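# Switch deadbolt latch to longer backset, then release

## Task

Adjust the deadbolt latch so it is at its longer backset setting. It must stay on the bench, and at the end neither gripper may be in contact with the latch or with any loose object that is in contact with it.

## Robot and tools

Robot: two arms, left_arm and right_arm, each ending in a two-finger parallel gripper. Bases in the scene frame: left_arm at (+0.016, +0.326, 0) m, right_arm at (-0.006, -0.334, 0) m, each turned slightly about z. The names are only labels, not image sides. There is a reference image called deadbolt latch manual, which show_instructions returns.

Frame: one scene frame for everything. The origin sits on the table top midway between the arms, +z is up, +x reaches out over the table, and left_arm is on the +y side. A gripper's fingers point along its own +z, and they open and close along its own y. The reported end_effector_position is the point between the pads, roughly 1 cm short of the fingertips. Reported hand positions can be somewhat wrong, more so at long reach, and motions tend to stop a centimetre or more off target, usually low.

The row: every command that moves the arms uses a single flat list of 16 numbers covering both arms, even if only one moves. First come 8 for left_arm: x, y, z (metres), qw, qx, qy, qz (unit quaternion, w first), opening. Then the same 8 for right_arm. Position and quaternion are absolute targets for the gripper in the scene frame, not offsets. Opening runs from -1 (closed) to +1 (fully open, 0.094 m). To keep an arm still, repeat the exact pose and opening from the last result before it stopped. To keep a gripper's orientation, resend the same quaternion every time rather than copying the drifted reading. A target further than 0.6 m from that arm's last reported position along any gripper axis is refused. Each control step the commanded pose is also clipped to within 70 mm and 16 degrees of the measured one. If position and orientation conflict, position wins.

Tools:
- execute_actions(actions, pictures). actions is a list holding one item or none. An empty list just returns the state, with pictures. An item {"rows": [...], "steps": n} runs up to 15 rows of 16 numbers, one per 1/30 s step, n at most 15 (default 15), repeating the last row. An item {"steps": n} alone is a wait of up to 300 steps counted from the previous result. Actions need at least 7 steps. The result comes back 7 steps early; those steps finish while you compose the next call. After an action an arm only continues to its last clipped pose, so check the result and send the remainder. Set pictures true to get images with a non-empty action.
- move(target, speed). target is one 16-number row as above. The grippers travel in straight lines toward those absolute poses, finishing together, in 0.5 to 10 s. speed is path top speed in m/s, 0.002 to 0.5, default 0.25, with turning capped at twice that in rad/s. Openings are sent at the start. Paths ignore obstacles and the other arm, and real hand speed can exceed speed, especially with a nearly straight arm. The result adds a move: line with an ending (done, off_target, moving, held, fault) and any limits (paced = the sent pose was clipped; held = a check blocked steps, after which the arm may jump fast), plus each gripper's distance from its target. If only one arm is named, the other finished fine.
- wait(seconds): 0 to 10 s with no new command.
- zoom_image(camera, region): enlarges [x0, y0, x1, y1] pixels of a camera's latest image, at most 504 by 504. Cameras: cam_head_left, cam_head_right, cam_high, cam_low (896x504), cam_left_wrist, cam_right_wrist (616x616, fisheye). Calibration numbers are given per camera and may be slightly off.
- show_instructions: returns the reference images. read_manual: licence texts only.
- finished_scene(scene): closes the current scene (give its number) and grades it; irreversible. Replying with no tool call also ends things.

Result lines: the state line lists each gripper's position and quaternion as left_arm: … | right_arm: …. grip_measured is the finger opening on the command scale (may be off by about 1 mm); the final Joint positions value is the opening in metres. To hold something, command about 0.03 below grip_measured; less than that grips gently. Pad force tops out around 50 to 62 N, weaker on thin parts. HELD marks steps whose command was blocked. A pose unreachable line names an arm whose command was altered by the clearance check. Hand target appears when no steps are pending and shows where the controller is driving each gripper. Joint torques are noisy and offset. MOTOR HOT warns at 75 °C; at 90 °C that arm stops for 10 s, and at 100 °C it goes limp and falls; these are OVER-TEMPERATURE FAULT lines. A FAULT can cut a move or wait short.

Joint limits (rad), base to hand: waist -2.618 to 3.054, shoulder 0 to 3.142, elbow 0 to 3.142, wrist pitch -1.571 to 1.571, wrist yaw -1.571 to 1.571, wrist roll -2.094 to 2.094.

Avoid: knocking anything off the table (immediate failure); letting the arms collide or press each other; fast contact or targets set deep past a surface, which push hard; dropping or slamming parts; holding loads long enough to overheat. Mounting plates and the frame behind the arms are fixed obstacles. Loose objects can occasionally get nudged by outside pushes. Finish with both grippers clear of the latch and of anything touching it.

Each tool is called by a JSON object that holds its "op" and its "data".

Reference images:

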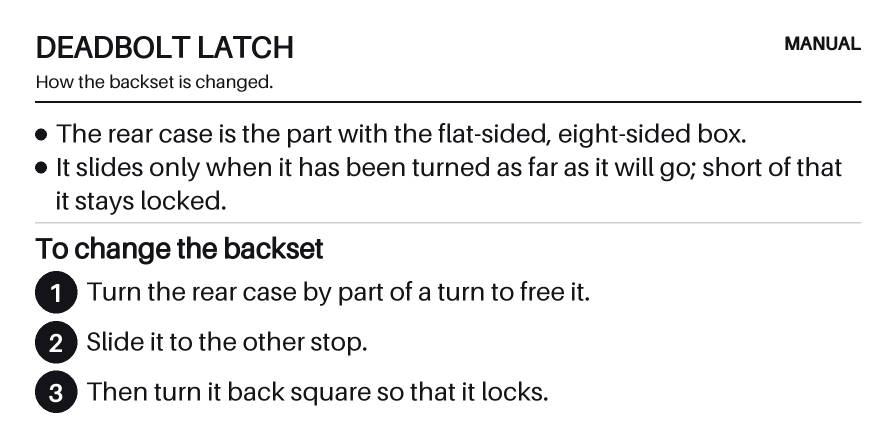

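## Session

I'll start by looking at the scene.

{"op": "execute_actions", "data": {"actions": []}}

Scene clock: 0.00 s of 4900.00 s.
left_arm: end_effector_position=(+0.1294, +0.0555, +0.2961) grip_measured=+1.000 end_effector_quat_wxyz=(+0.283, -0.283, +0.805, -0.438) | right_arm: end_effector_position=(+0.5608, -0.0717, +0.2951) grip_measured=-0.998 end_effector_quat_wxyz=(+0.196, +0.478, +0.697, +0.497)
Joint positions: left_arm=[-1.854  1.026  1.113 -0.835 -0.836 -1.939  0.094] | right_arm=[ 0.302  2.118  2.11  -0.444 -0.197  1.701  0.   ]
Joint velocities: left_arm=[ 0.002 -0.002 -0.012  0.022  0.037 -0.022  0.   ] | right_arm=[ 0.007  0.007 -0.012  0.051 -0.022  0.037  0.001]
Joint torques (N m, as the arm reports them, + toward a larger angle): no reading
Hand target (left_arm): +0.131, +0.059, +0.297; +0.289, -0.282, +0.805, -0.435
Hand target (right_arm): +0.560, -0.073, +0.299; +0.199, +0.475, +0.698, +0.497

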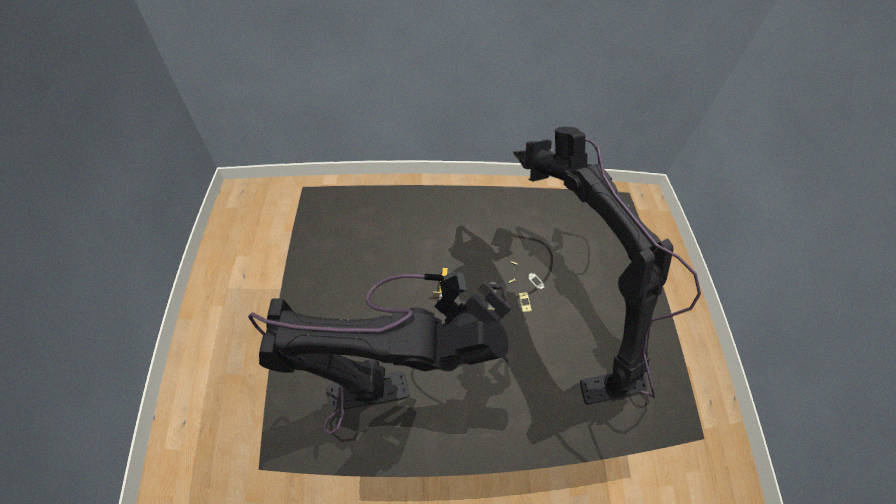

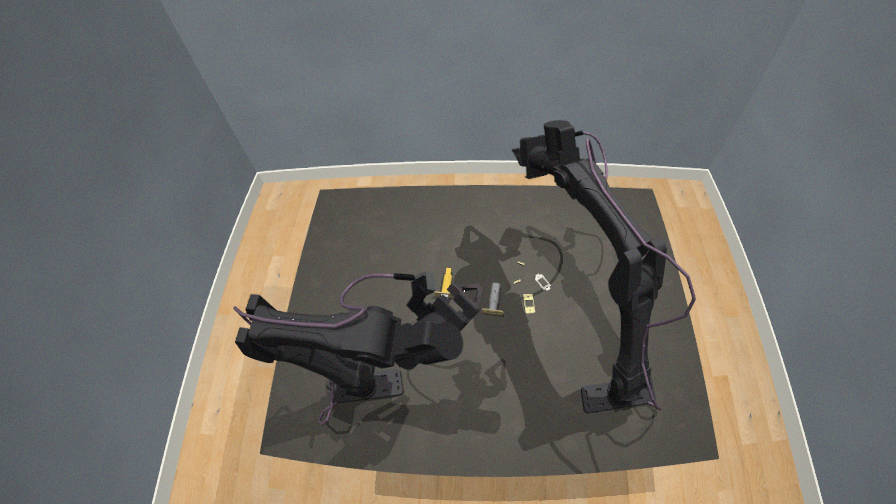

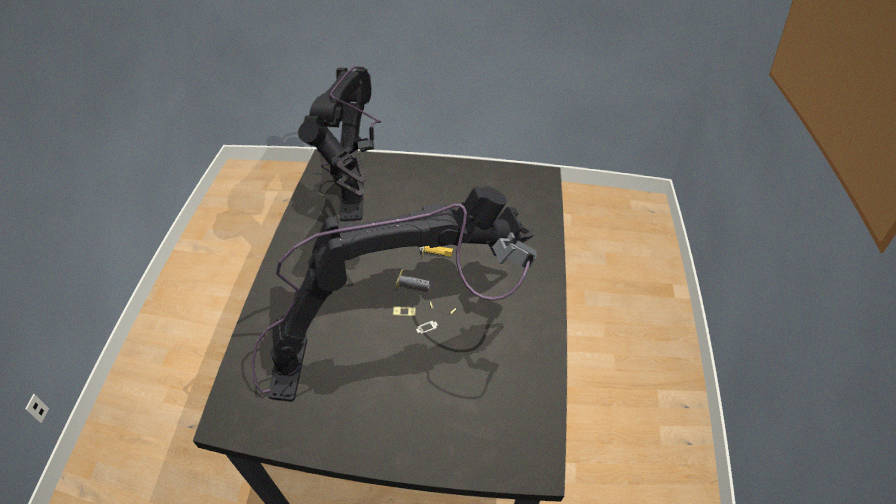

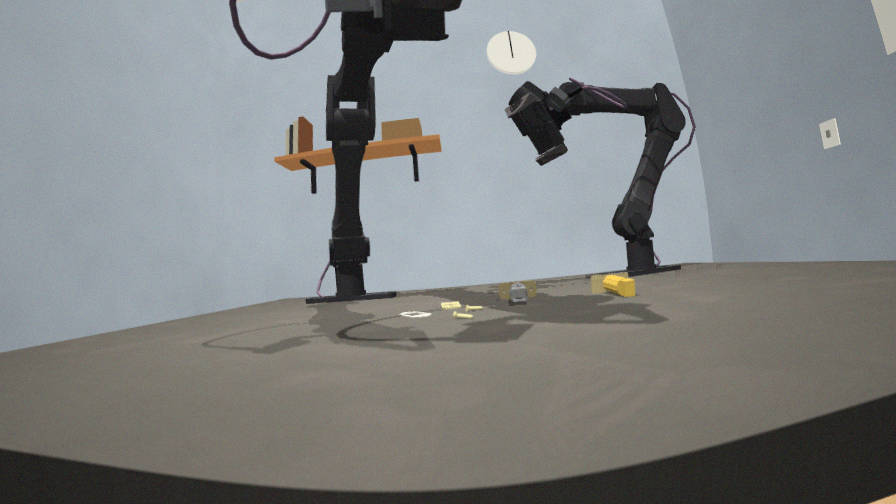

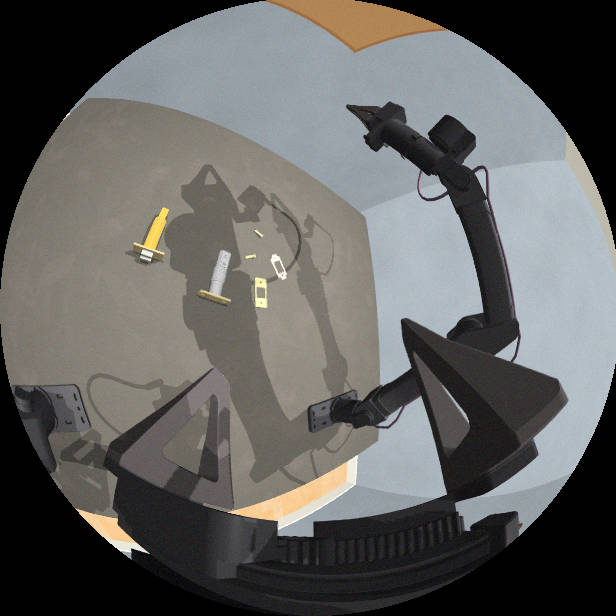

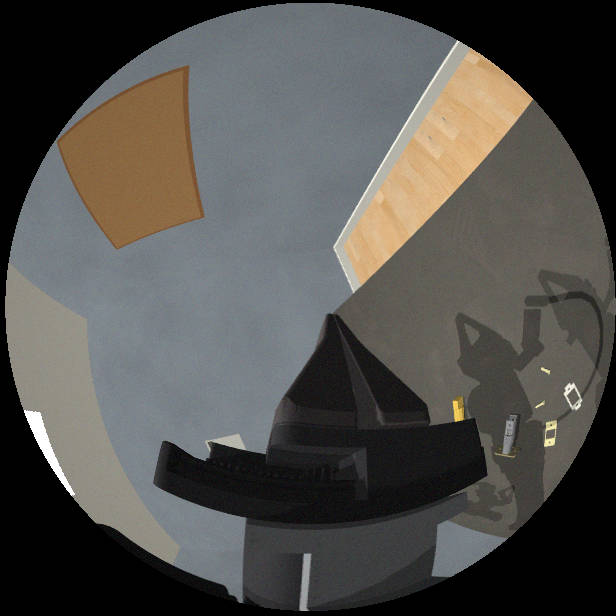

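{"op": "zoom_image", "data": {"camera": "cam_head_right", "region": [420, 250, 580, 340]}}

{"op": "zoom_image", "data": {"camera": "cam_high", "region": [370, 220, 490, 340]}}

Region (420, 250, 580, 340) of cam_head_right's 896x504 image, scaled by 3.150, with more detail than that image has; it fills the top 284 rows of this view, and the rest is white.

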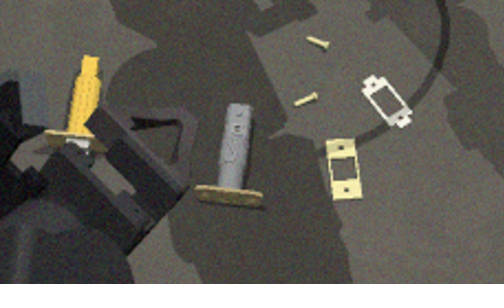

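Region (370, 220, 490, 340) of cam_high's 896x504 image, scaled by 4.200, with more detail than that image has.

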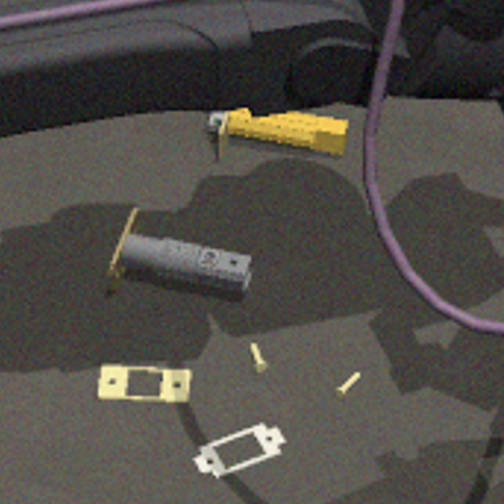

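{"op": "zoom_image", "data": {"camera": "cam_low", "region": [480, 260, 660, 320]}}

{"op": "zoom_image", "data": {"camera": "cam_left_wrist", "region": [110, 190, 310, 320]}}

Region (480, 260, 660, 320) of cam_low's 896x504 image, scaled by 2.800, with more detail than that image has.

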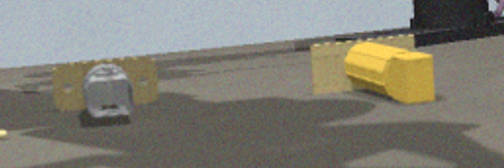

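Region (110, 190, 310, 320) of cam_left_wrist's 616x616 image, scaled by 2.520, with more detail than that image has; it fills the top 328 rows of this view, and the rest is white.

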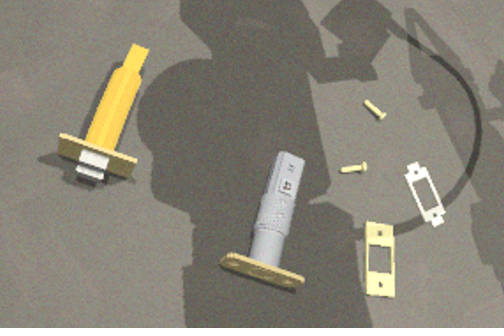

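{"op": "move", "data": {"target": [0.131, 0.059, 0.297, 0.289, -0.282, 0.805, -0.435, 1, 0.265, -0.02, 0.17, 0, 0.997, -0.078, 0, 1]}}

Scene clock: 21.83 s of 4900.00 s.
left_arm: end_effector_position=(+0.1294, +0.0555, +0.2961) grip_measured=+1.000 end_effector_quat_wxyz=(+0.283, -0.283, +0.805, -0.438) | right_arm: end_effector_position=(+0.2681, -0.0161, +0.1817) grip_measured=+1.000 end_effector_quat_wxyz=(-0.358, +0.651, +0.666, +0.061)
Joint positions: left_arm=[-1.854  1.026  1.113 -0.835 -0.836 -1.939  0.094] | right_arm=[ 0.492  2.152  2.086 -1.562 -0.741  2.091  0.094]
Joint velocities: left_arm=[-0.002 -0.017 -0.017  0.022  0.037 -0.007  0.   ] | right_arm=[-0.012  0.042 -0.017 -0.007 -0.081 -0.022 -0.   ]
Joint torques (N m, as the arm reports them, + toward a larger angle): left_arm=[ 0.08 -2.85  8.38  1.44 -0.46  0.06] | right_arm=[ -0.49 -10.2    6.58   0.16  -0.52  -0.03]
Hand target (left_arm): +0.131, +0.059, +0.297; +0.289, -0.282, +0.805, -0.435
Hand target (right_arm): +0.266, -0.018, +0.175; -0.372, +0.658, +0.654, +0.043
Off the commanded pose (left_arm): 0.004 m, 1 deg.
Off the commanded pose (right_arm): 0.013 m, 107 deg; orientation clipped at the last step of the last action.
joint sent to its limit (right arm) — the command would take joint 4 (wrist pitch) past its lower limit and joint 6 (wrist roll) past its upper limit, so those joints were sent only as far as their limits.
Kept back: nothing.
After step 90, 9.17 s passed at rest.
move: moving (right_arm; no rest 5 s after the path's end); limits=paced
camera_calibration (this result's frames):
cam_right_wrist: T_world_to_cam=[[-0.925305, -0.301728, 0.22972, 0.212484], [0.157677, 0.24481, 0.956664, -0.193613], [-0.34489, 0.921427, -0.178949, 0.259546], [0, 0, 0, 1]] pos_world=[0.316656, -0.127642, 0.182856]

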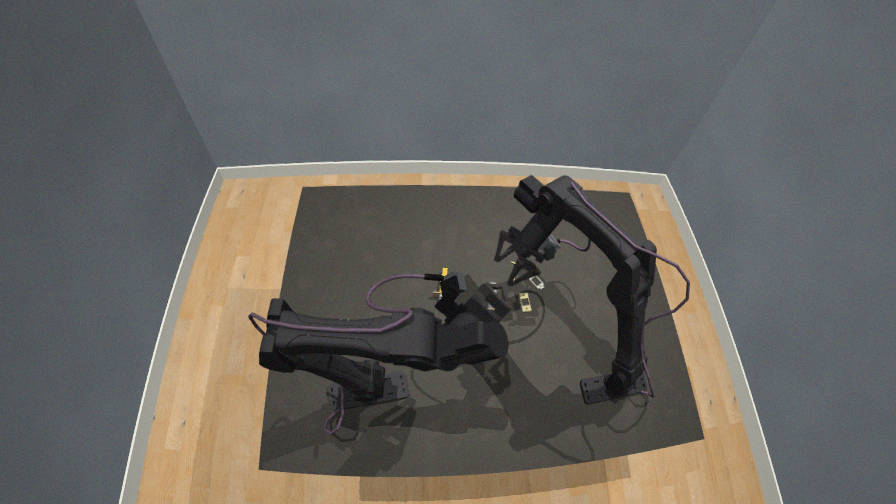

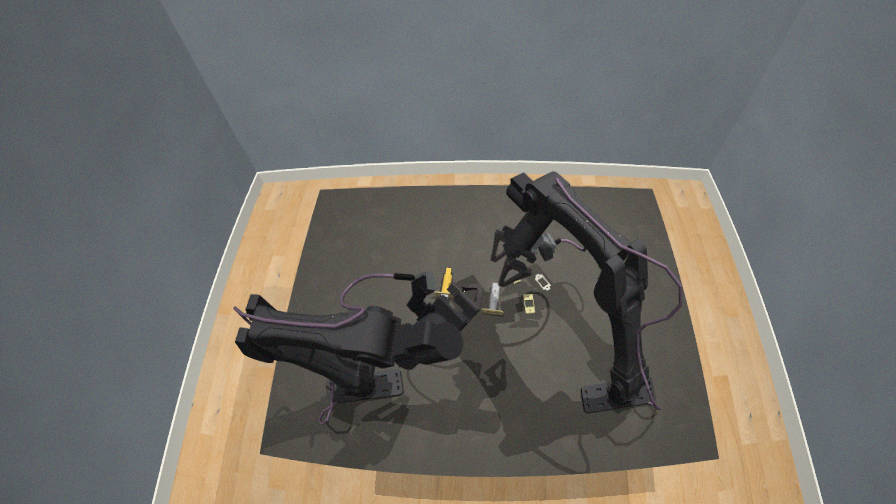

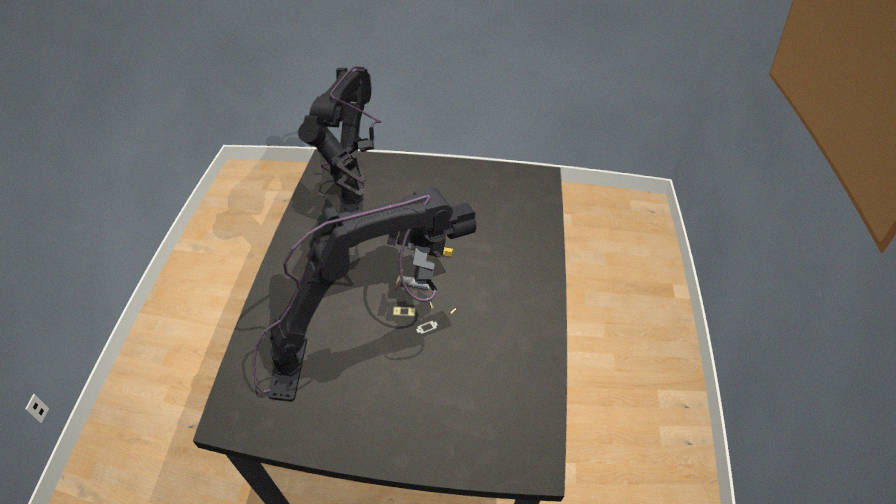

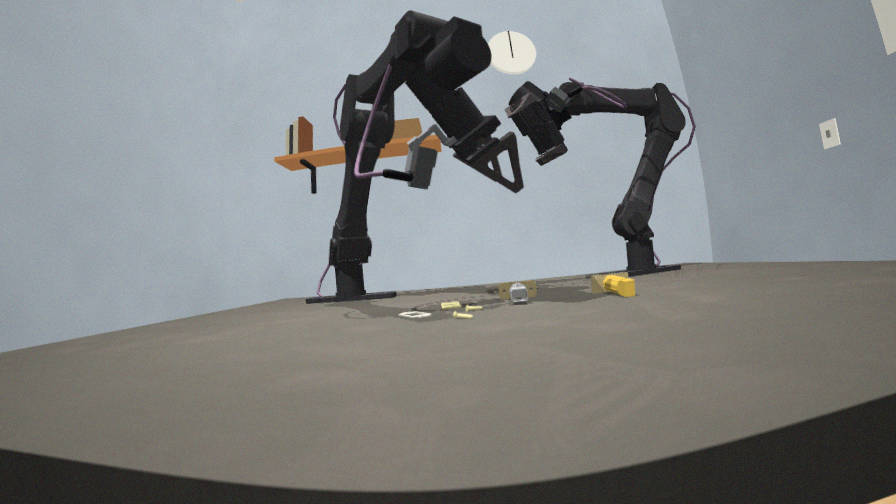

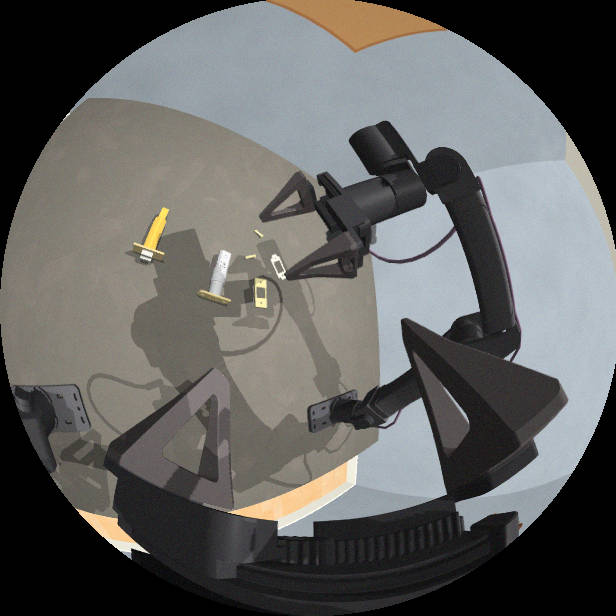

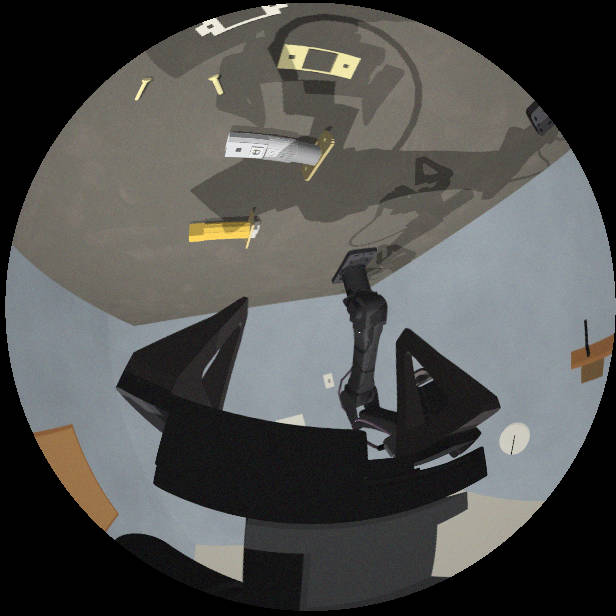

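{"op": "zoom_image", "data": {"camera": "cam_right_wrist", "region": [200, 100, 360, 200]}}

Region (200, 100, 360, 200) of cam_right_wrist's 616x616 image, scaled by 3.150, with more detail than that image has; it fills the top 315 rows of this view, and the rest is white.

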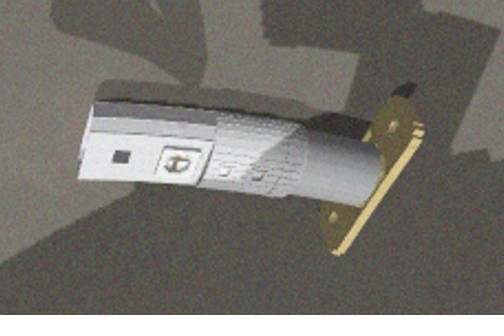

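{"op": "move", "data": {"target": [0.131, 0.059, 0.297, 0.289, -0.282, 0.805, -0.435, 1, 0.255, -0.02, 0.10, 0, 0.078, 0.997, 0, 1]}}

Scene clock: 32.70 s of 4900.00 s.
left_arm: end_effector_position=(+0.1294, +0.0555, +0.2961) grip_measured=+1.000 end_effector_quat_wxyz=(+0.283, -0.283, +0.805, -0.438) | right_arm: end_effector_position=(+0.2553, -0.0195, +0.0960) grip_measured=+1.000 end_effector_quat_wxyz=(-0.009, +0.083, +0.997, -0.004)
Joint positions: left_arm=[-1.854  1.026  1.113 -0.835 -0.836 -1.939  0.094] | right_arm=[ 0.796  2.133  1.903 -1.358 -0.011  1.035  0.094]
Joint velocities: left_arm=[-0.012 -0.002 -0.002 -0.007 -0.037  0.007  0.   ] | right_arm=[-0.012 -0.007 -0.017  0.037 -0.051 -0.11   0.   ]
Joint torques (N m, as the arm reports them, + toward a larger angle): left_arm=[ 0.13 -2.94  8.46  1.43 -0.48  0.06] | right_arm=[  0.38 -13.21   6.06   0.48   0.14  -0.06]
Hand target (left_arm): +0.131, +0.059, +0.297; +0.289, -0.282, +0.805, -0.435
Hand target (right_arm): +0.254, -0.022, +0.098; -0.001, +0.077, +0.997, -0.004
Off the commanded pose (left_arm): 0.004 m, 1 deg.
Off the commanded pose (right_arm): 0.004 m, 1 deg.
Kept back: nothing.
After step 90, 4.13 s passed at rest.
move: done
camera_calibration (this result's frames):
cam_right_wrist: T_world_to_cam=[[0.0532658, -0.998189, -0.0279488, -0.0193878], [-0.758984, -0.0586579, 0.648461, 0.14889], [-0.648927, -0.0133281, -0.760734, 0.35822], [0, 0, 0, 1]] pos_world=[0.346497, -0.00584468, 0.175419]

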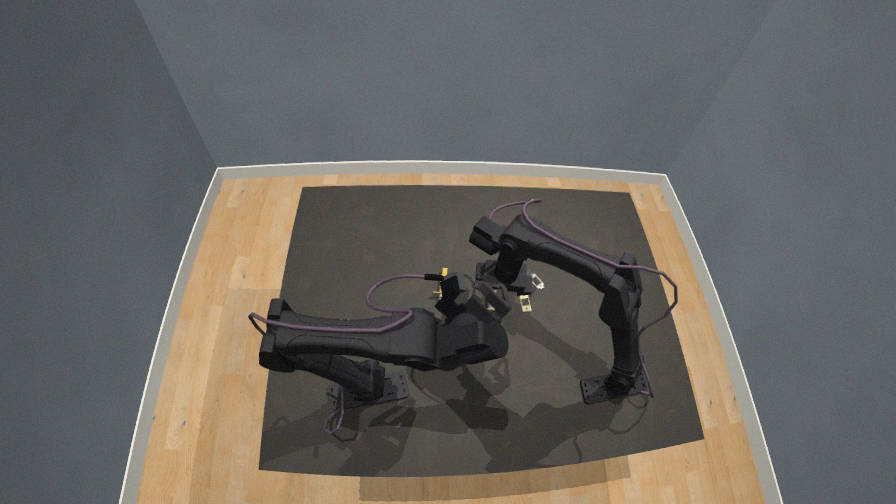

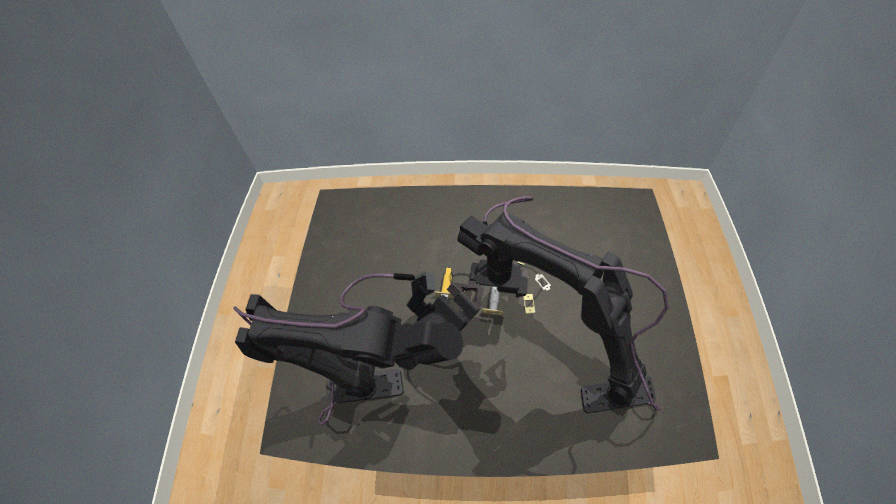

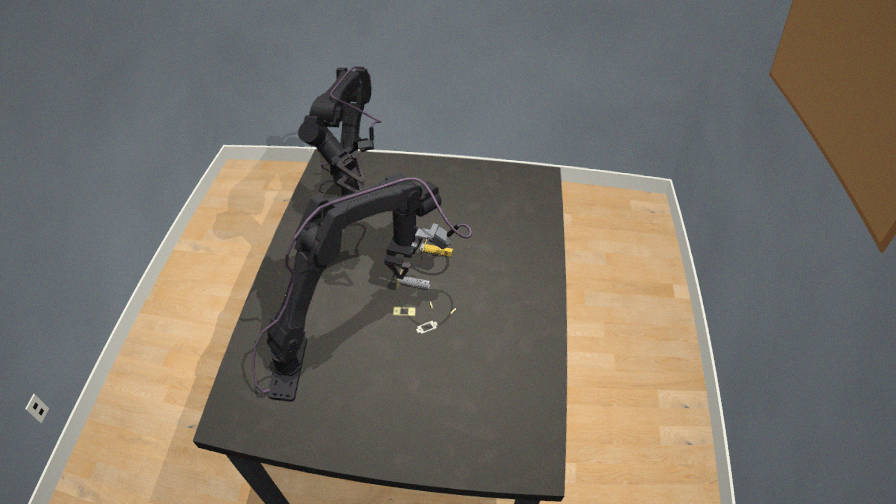

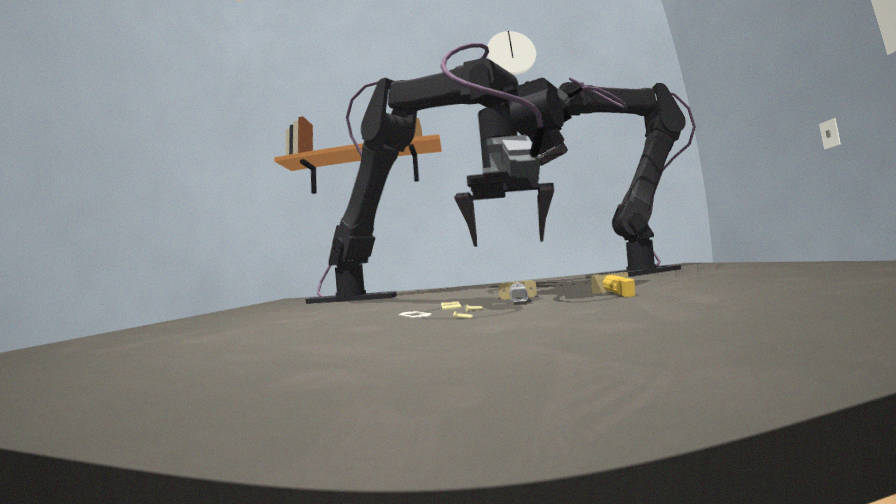

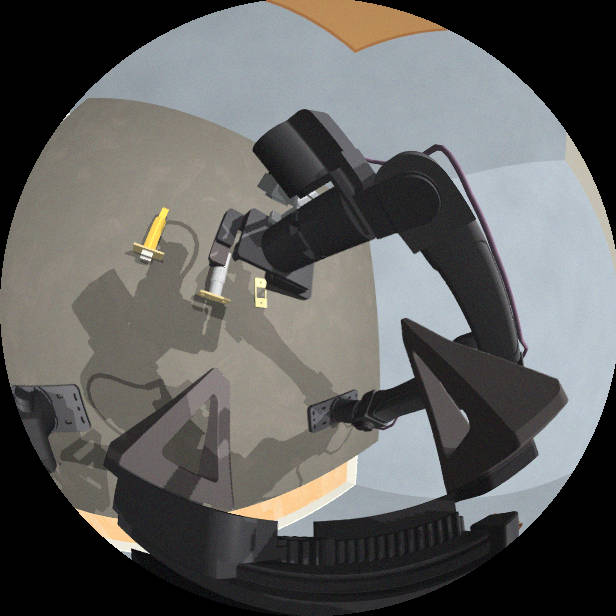

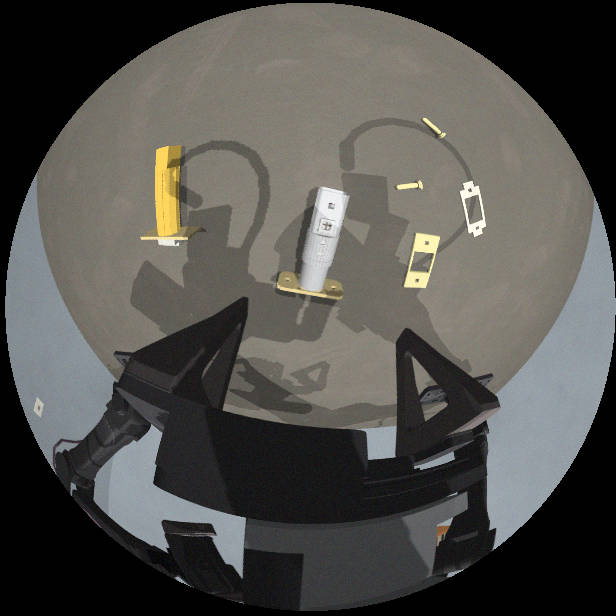

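{"op": "zoom_image", "data": {"camera": "cam_right_wrist", "region": [240, 160, 400, 320]}}

Region (240, 160, 400, 320) of cam_right_wrist's 616x616 image, scaled by 3.150, with more detail than that image has.

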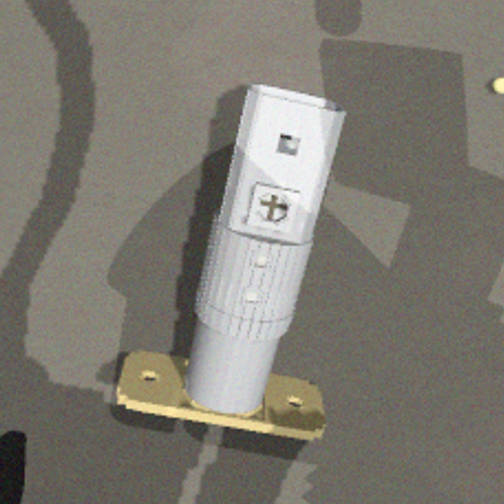

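{"op": "move", "data": {"target": [0.131, 0.059, 0.297, 0.289, -0.282, 0.805, -0.435, 1, 0.2465, -0.0100, 0.05, 0, 0.078, 0.997, 0, 1], "speed": 0.1}}

Scene clock: 40.63 s of 4900.00 s.
left_arm: end_effector_position=(+0.1294, +0.0555, +0.2961) grip_measured=+1.000 end_effector_quat_wxyz=(+0.283, -0.283, +0.805, -0.438) | right_arm: end_effector_position=(+0.2486, -0.0076, +0.0571) grip_measured=+1.000 end_effector_quat_wxyz=(-0.000, +0.077, +0.997, +0.008)
Joint positions: left_arm=[-1.854  1.026  1.113 -0.835 -0.836 -1.939  0.094] | right_arm=[ 0.827  2.133  1.749 -1.172 -0.01   1.055  0.094]
Joint velocities: left_arm=[ 0.007  0.017  0.012 -0.095 -0.007 -0.051  0.   ] | right_arm=[-0.012 -0.002 -0.002  0.095  0.022  0.051  0.   ]
Joint torques (N m, as the arm reports them, + toward a larger angle): left_arm=[ 0.16 -2.86  8.41  1.43 -0.47  0.06] | right_arm=[  0.34 -11.11   6.13   0.57   0.12   0.03]
Hand target (left_arm): +0.131, +0.059, +0.297; +0.289, -0.282, +0.805, -0.435
Hand target (right_arm): +0.247, -0.010, +0.050; -0.000, +0.078, +0.997, -0.000
Off the commanded pose (left_arm): 0.004 m, 1 deg.
Off the commanded pose (right_arm): 0.008 m, 1 deg.
Kept back: nothing.
After step 90, 3.90 s passed at rest.
move: done
camera_calibration (this result's frames):
cam_right_wrist: T_world_to_cam=[[0.0654615, -0.996604, -0.0499488, -0.00999896], [-0.771011, -0.0822928, 0.631483, 0.173485], [-0.633449, -0.00282677, -0.77378, 0.321442], [0, 0, 0, 1]] pos_world=[0.33803, 0.00522019, 0.138673]

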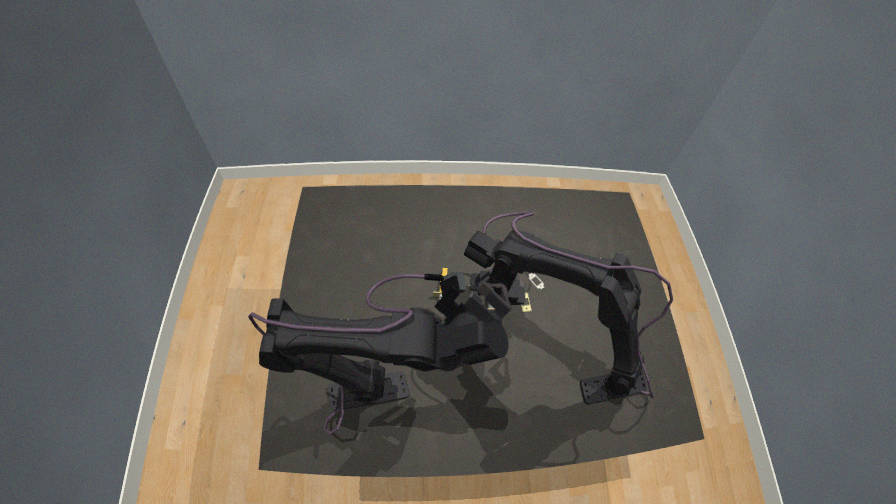

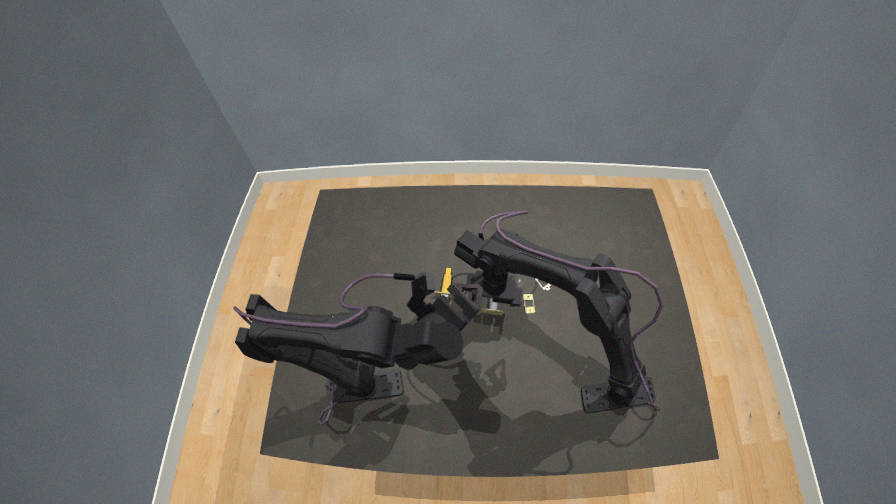

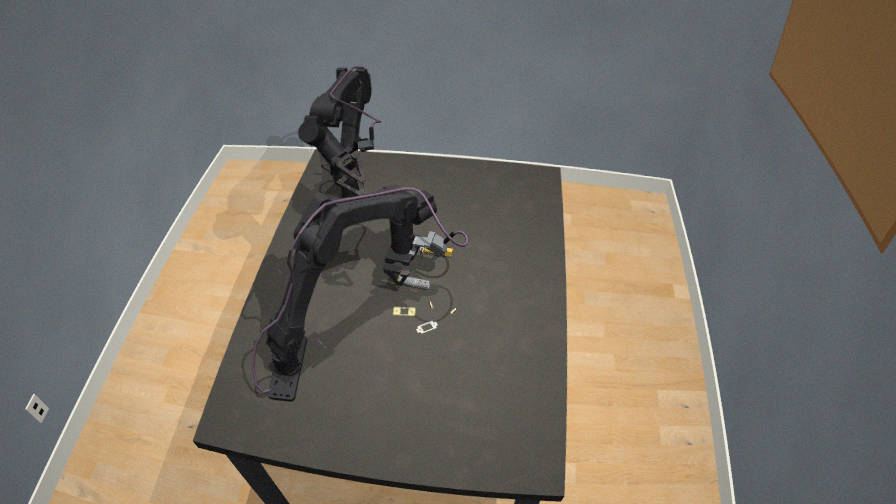

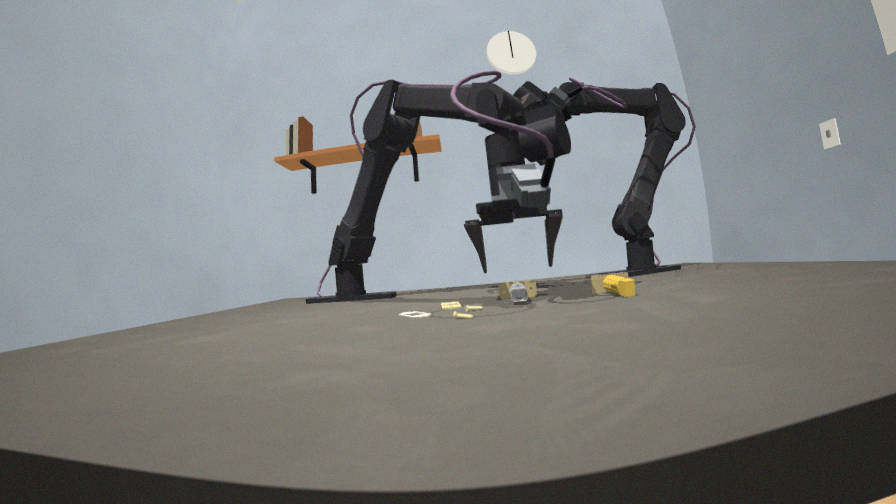

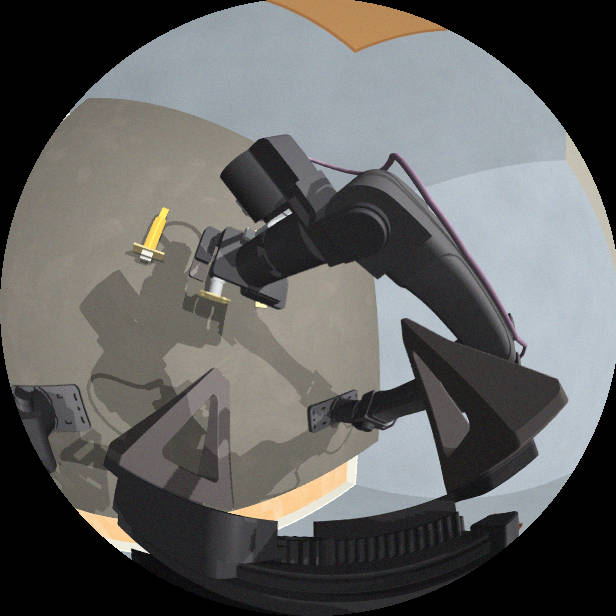

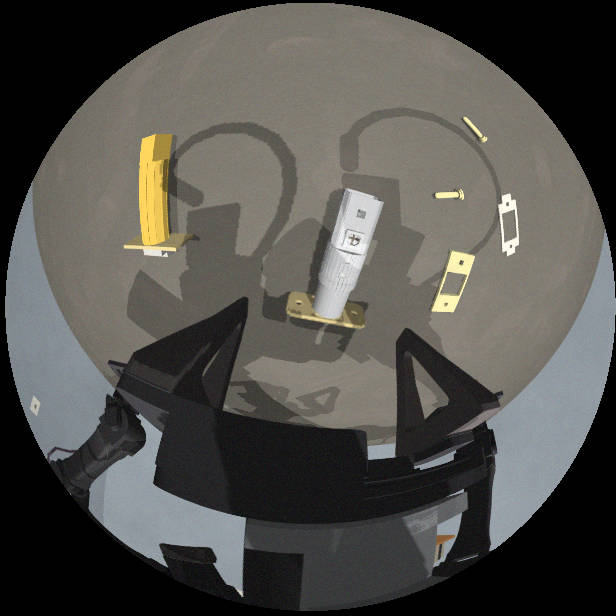

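{"op": "zoom_image", "data": {"camera": "cam_right_wrist", "region": [250, 170, 410, 340]}}

Region (250, 170, 410, 340) of cam_right_wrist's 616x616 image, scaled by 2.965, with more detail than that image has; it fills the left 474 columns of this view, and the rest is white.

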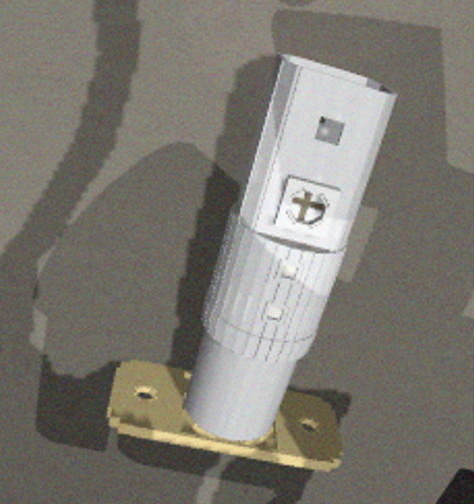

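{"op": "move", "data": {"target": [0.131, 0.059, 0.297, 0.289, -0.282, 0.805, -0.435, 1, 0.2434, -0.0130, 0.022, 0, 0.078, 0.997, 0, 1], "speed": 0.05}}

Scene clock: 43.73 s of 4900.00 s.
left_arm: end_effector_position=(+0.1294, +0.0555, +0.2961) grip_measured=+1.000 end_effector_quat_wxyz=(+0.283, -0.283, +0.805, -0.438) | right_arm: end_effector_position=(+0.2469, -0.0098, +0.0323) grip_measured=+1.000 end_effector_quat_wxyz=(+0.002, +0.078, +0.997, +0.012)
Joint positions: left_arm=[-1.854  1.026  1.113 -0.835 -0.836 -1.939  0.094] | right_arm=[ 0.827  2.133  1.648 -1.063 -0.01   1.058  0.094]
Joint velocities: left_arm=[ 0.002  0.002  0.022 -0.066 -0.007 -0.051  0.   ] | right_arm=[-0.002 -0.017 -0.012 -0.022  0.022  0.022 -0.   ]
Joint torques (N m, as the arm reports them, + toward a larger angle): left_arm=[ 0.08 -2.9   8.33  1.43 -0.47  0.06] | right_arm=[  0.41 -10.36   6.     0.61   0.11   0.04]
Hand target (left_arm): +0.131, +0.059, +0.297; +0.289, -0.282, +0.805, -0.435
Hand target (right_arm): +0.243, -0.013, +0.022; +0.000, +0.078, +0.997, -0.000
Off the commanded pose (left_arm): 0.004 m, 1 deg.
Off the commanded pose (right_arm): 0.011 m, 1 deg.
Kept back: nothing.
move: off_target (right_arm)
camera_calibration (this result's frames):
cam_right_wrist: T_world_to_cam=[[0.0627076, -0.996433, -0.0564667, -0.012378], [-0.774654, -0.0842675, 0.626746, 0.188736], [-0.629269, 0.00444043, -0.777175, 0.300261], [0, 0, 0, 1]] pos_world=[0.335926, 0.0022372, 0.114366]

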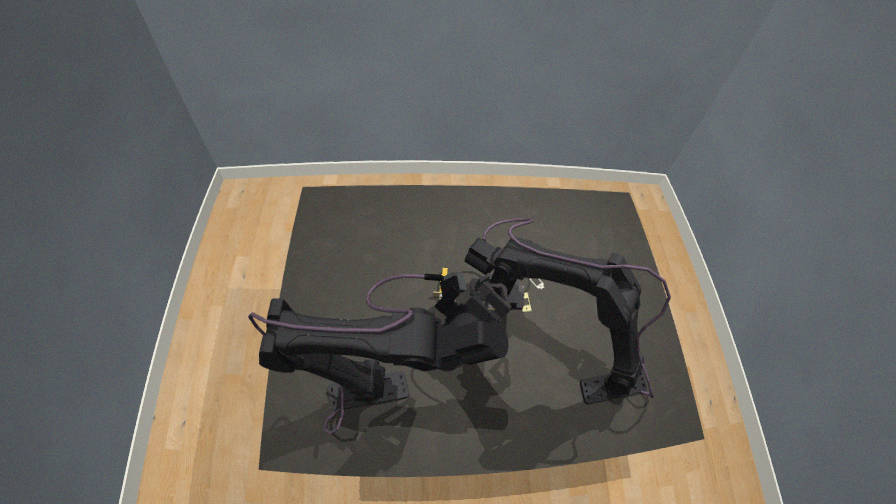

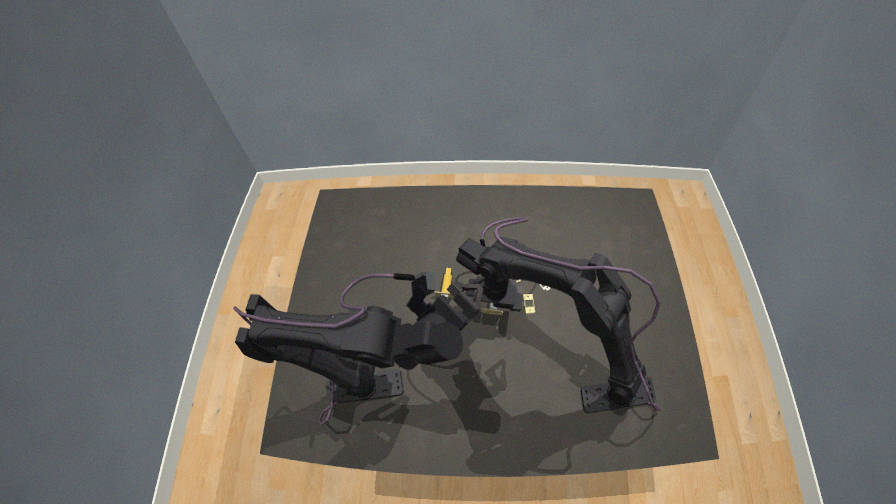

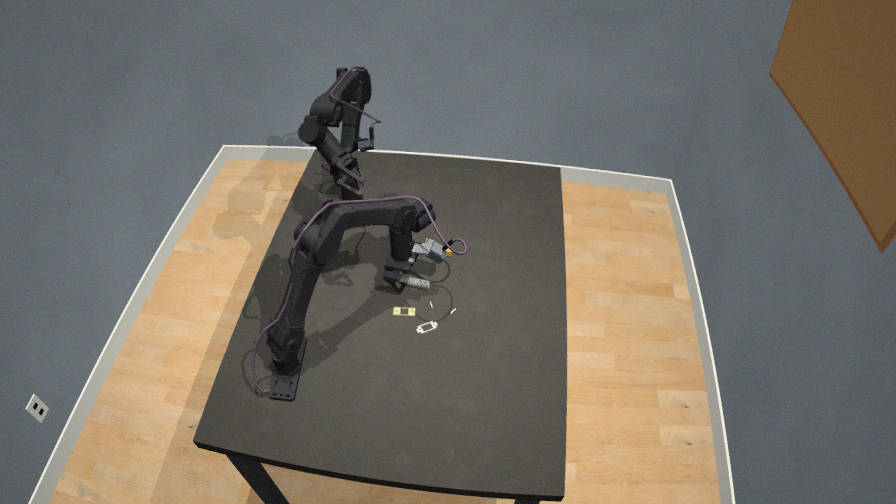

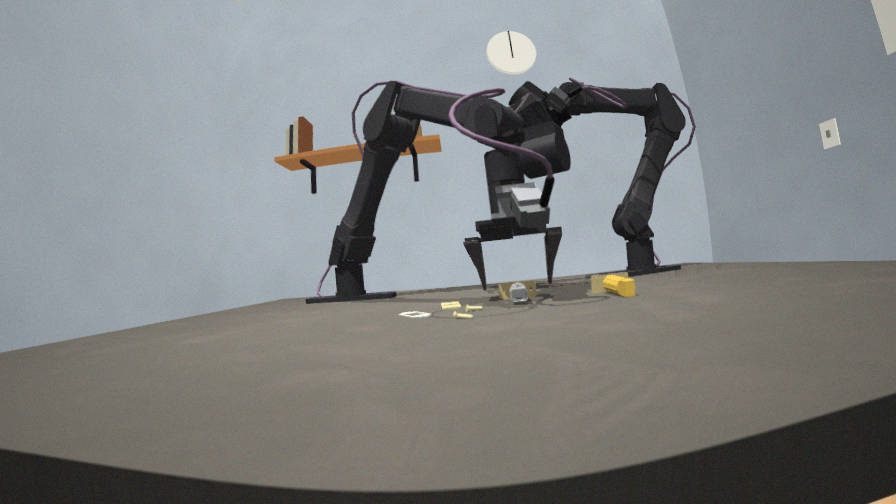

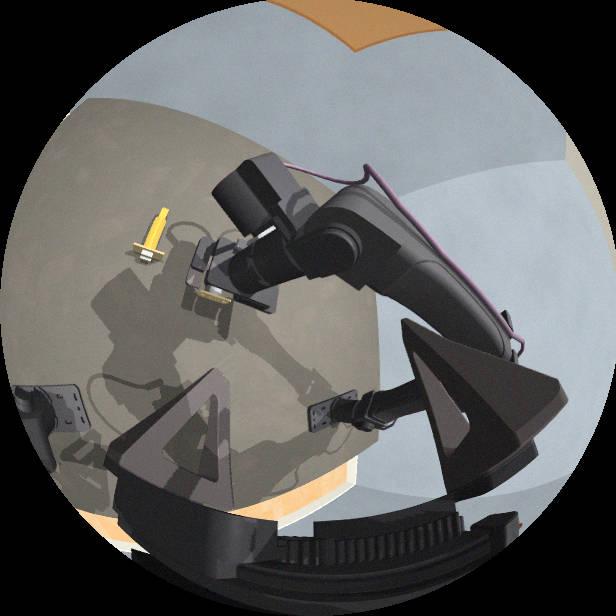

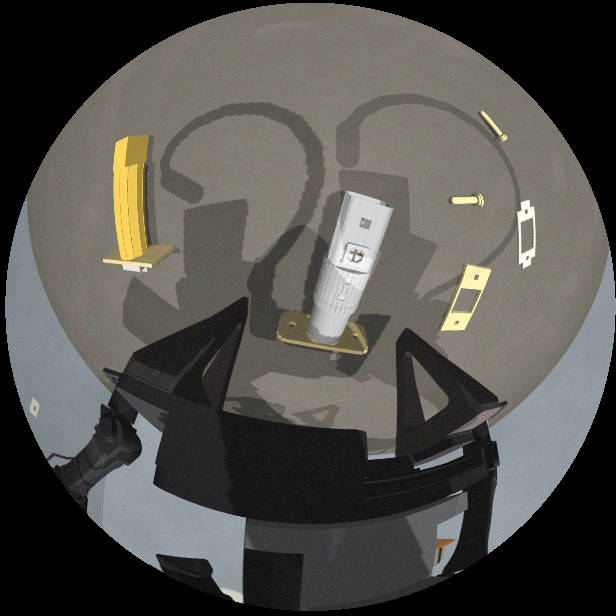

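{"op": "zoom_image", "data": {"camera": "cam_low", "region": [450, 220, 590, 320]}}

Region (450, 220, 590, 320) of cam_low's 896x504 image, scaled by 3.600, with more detail than that image has; it fills the top 360 rows of this view, and the rest is white.

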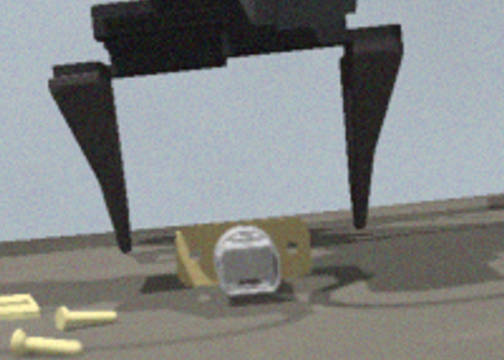

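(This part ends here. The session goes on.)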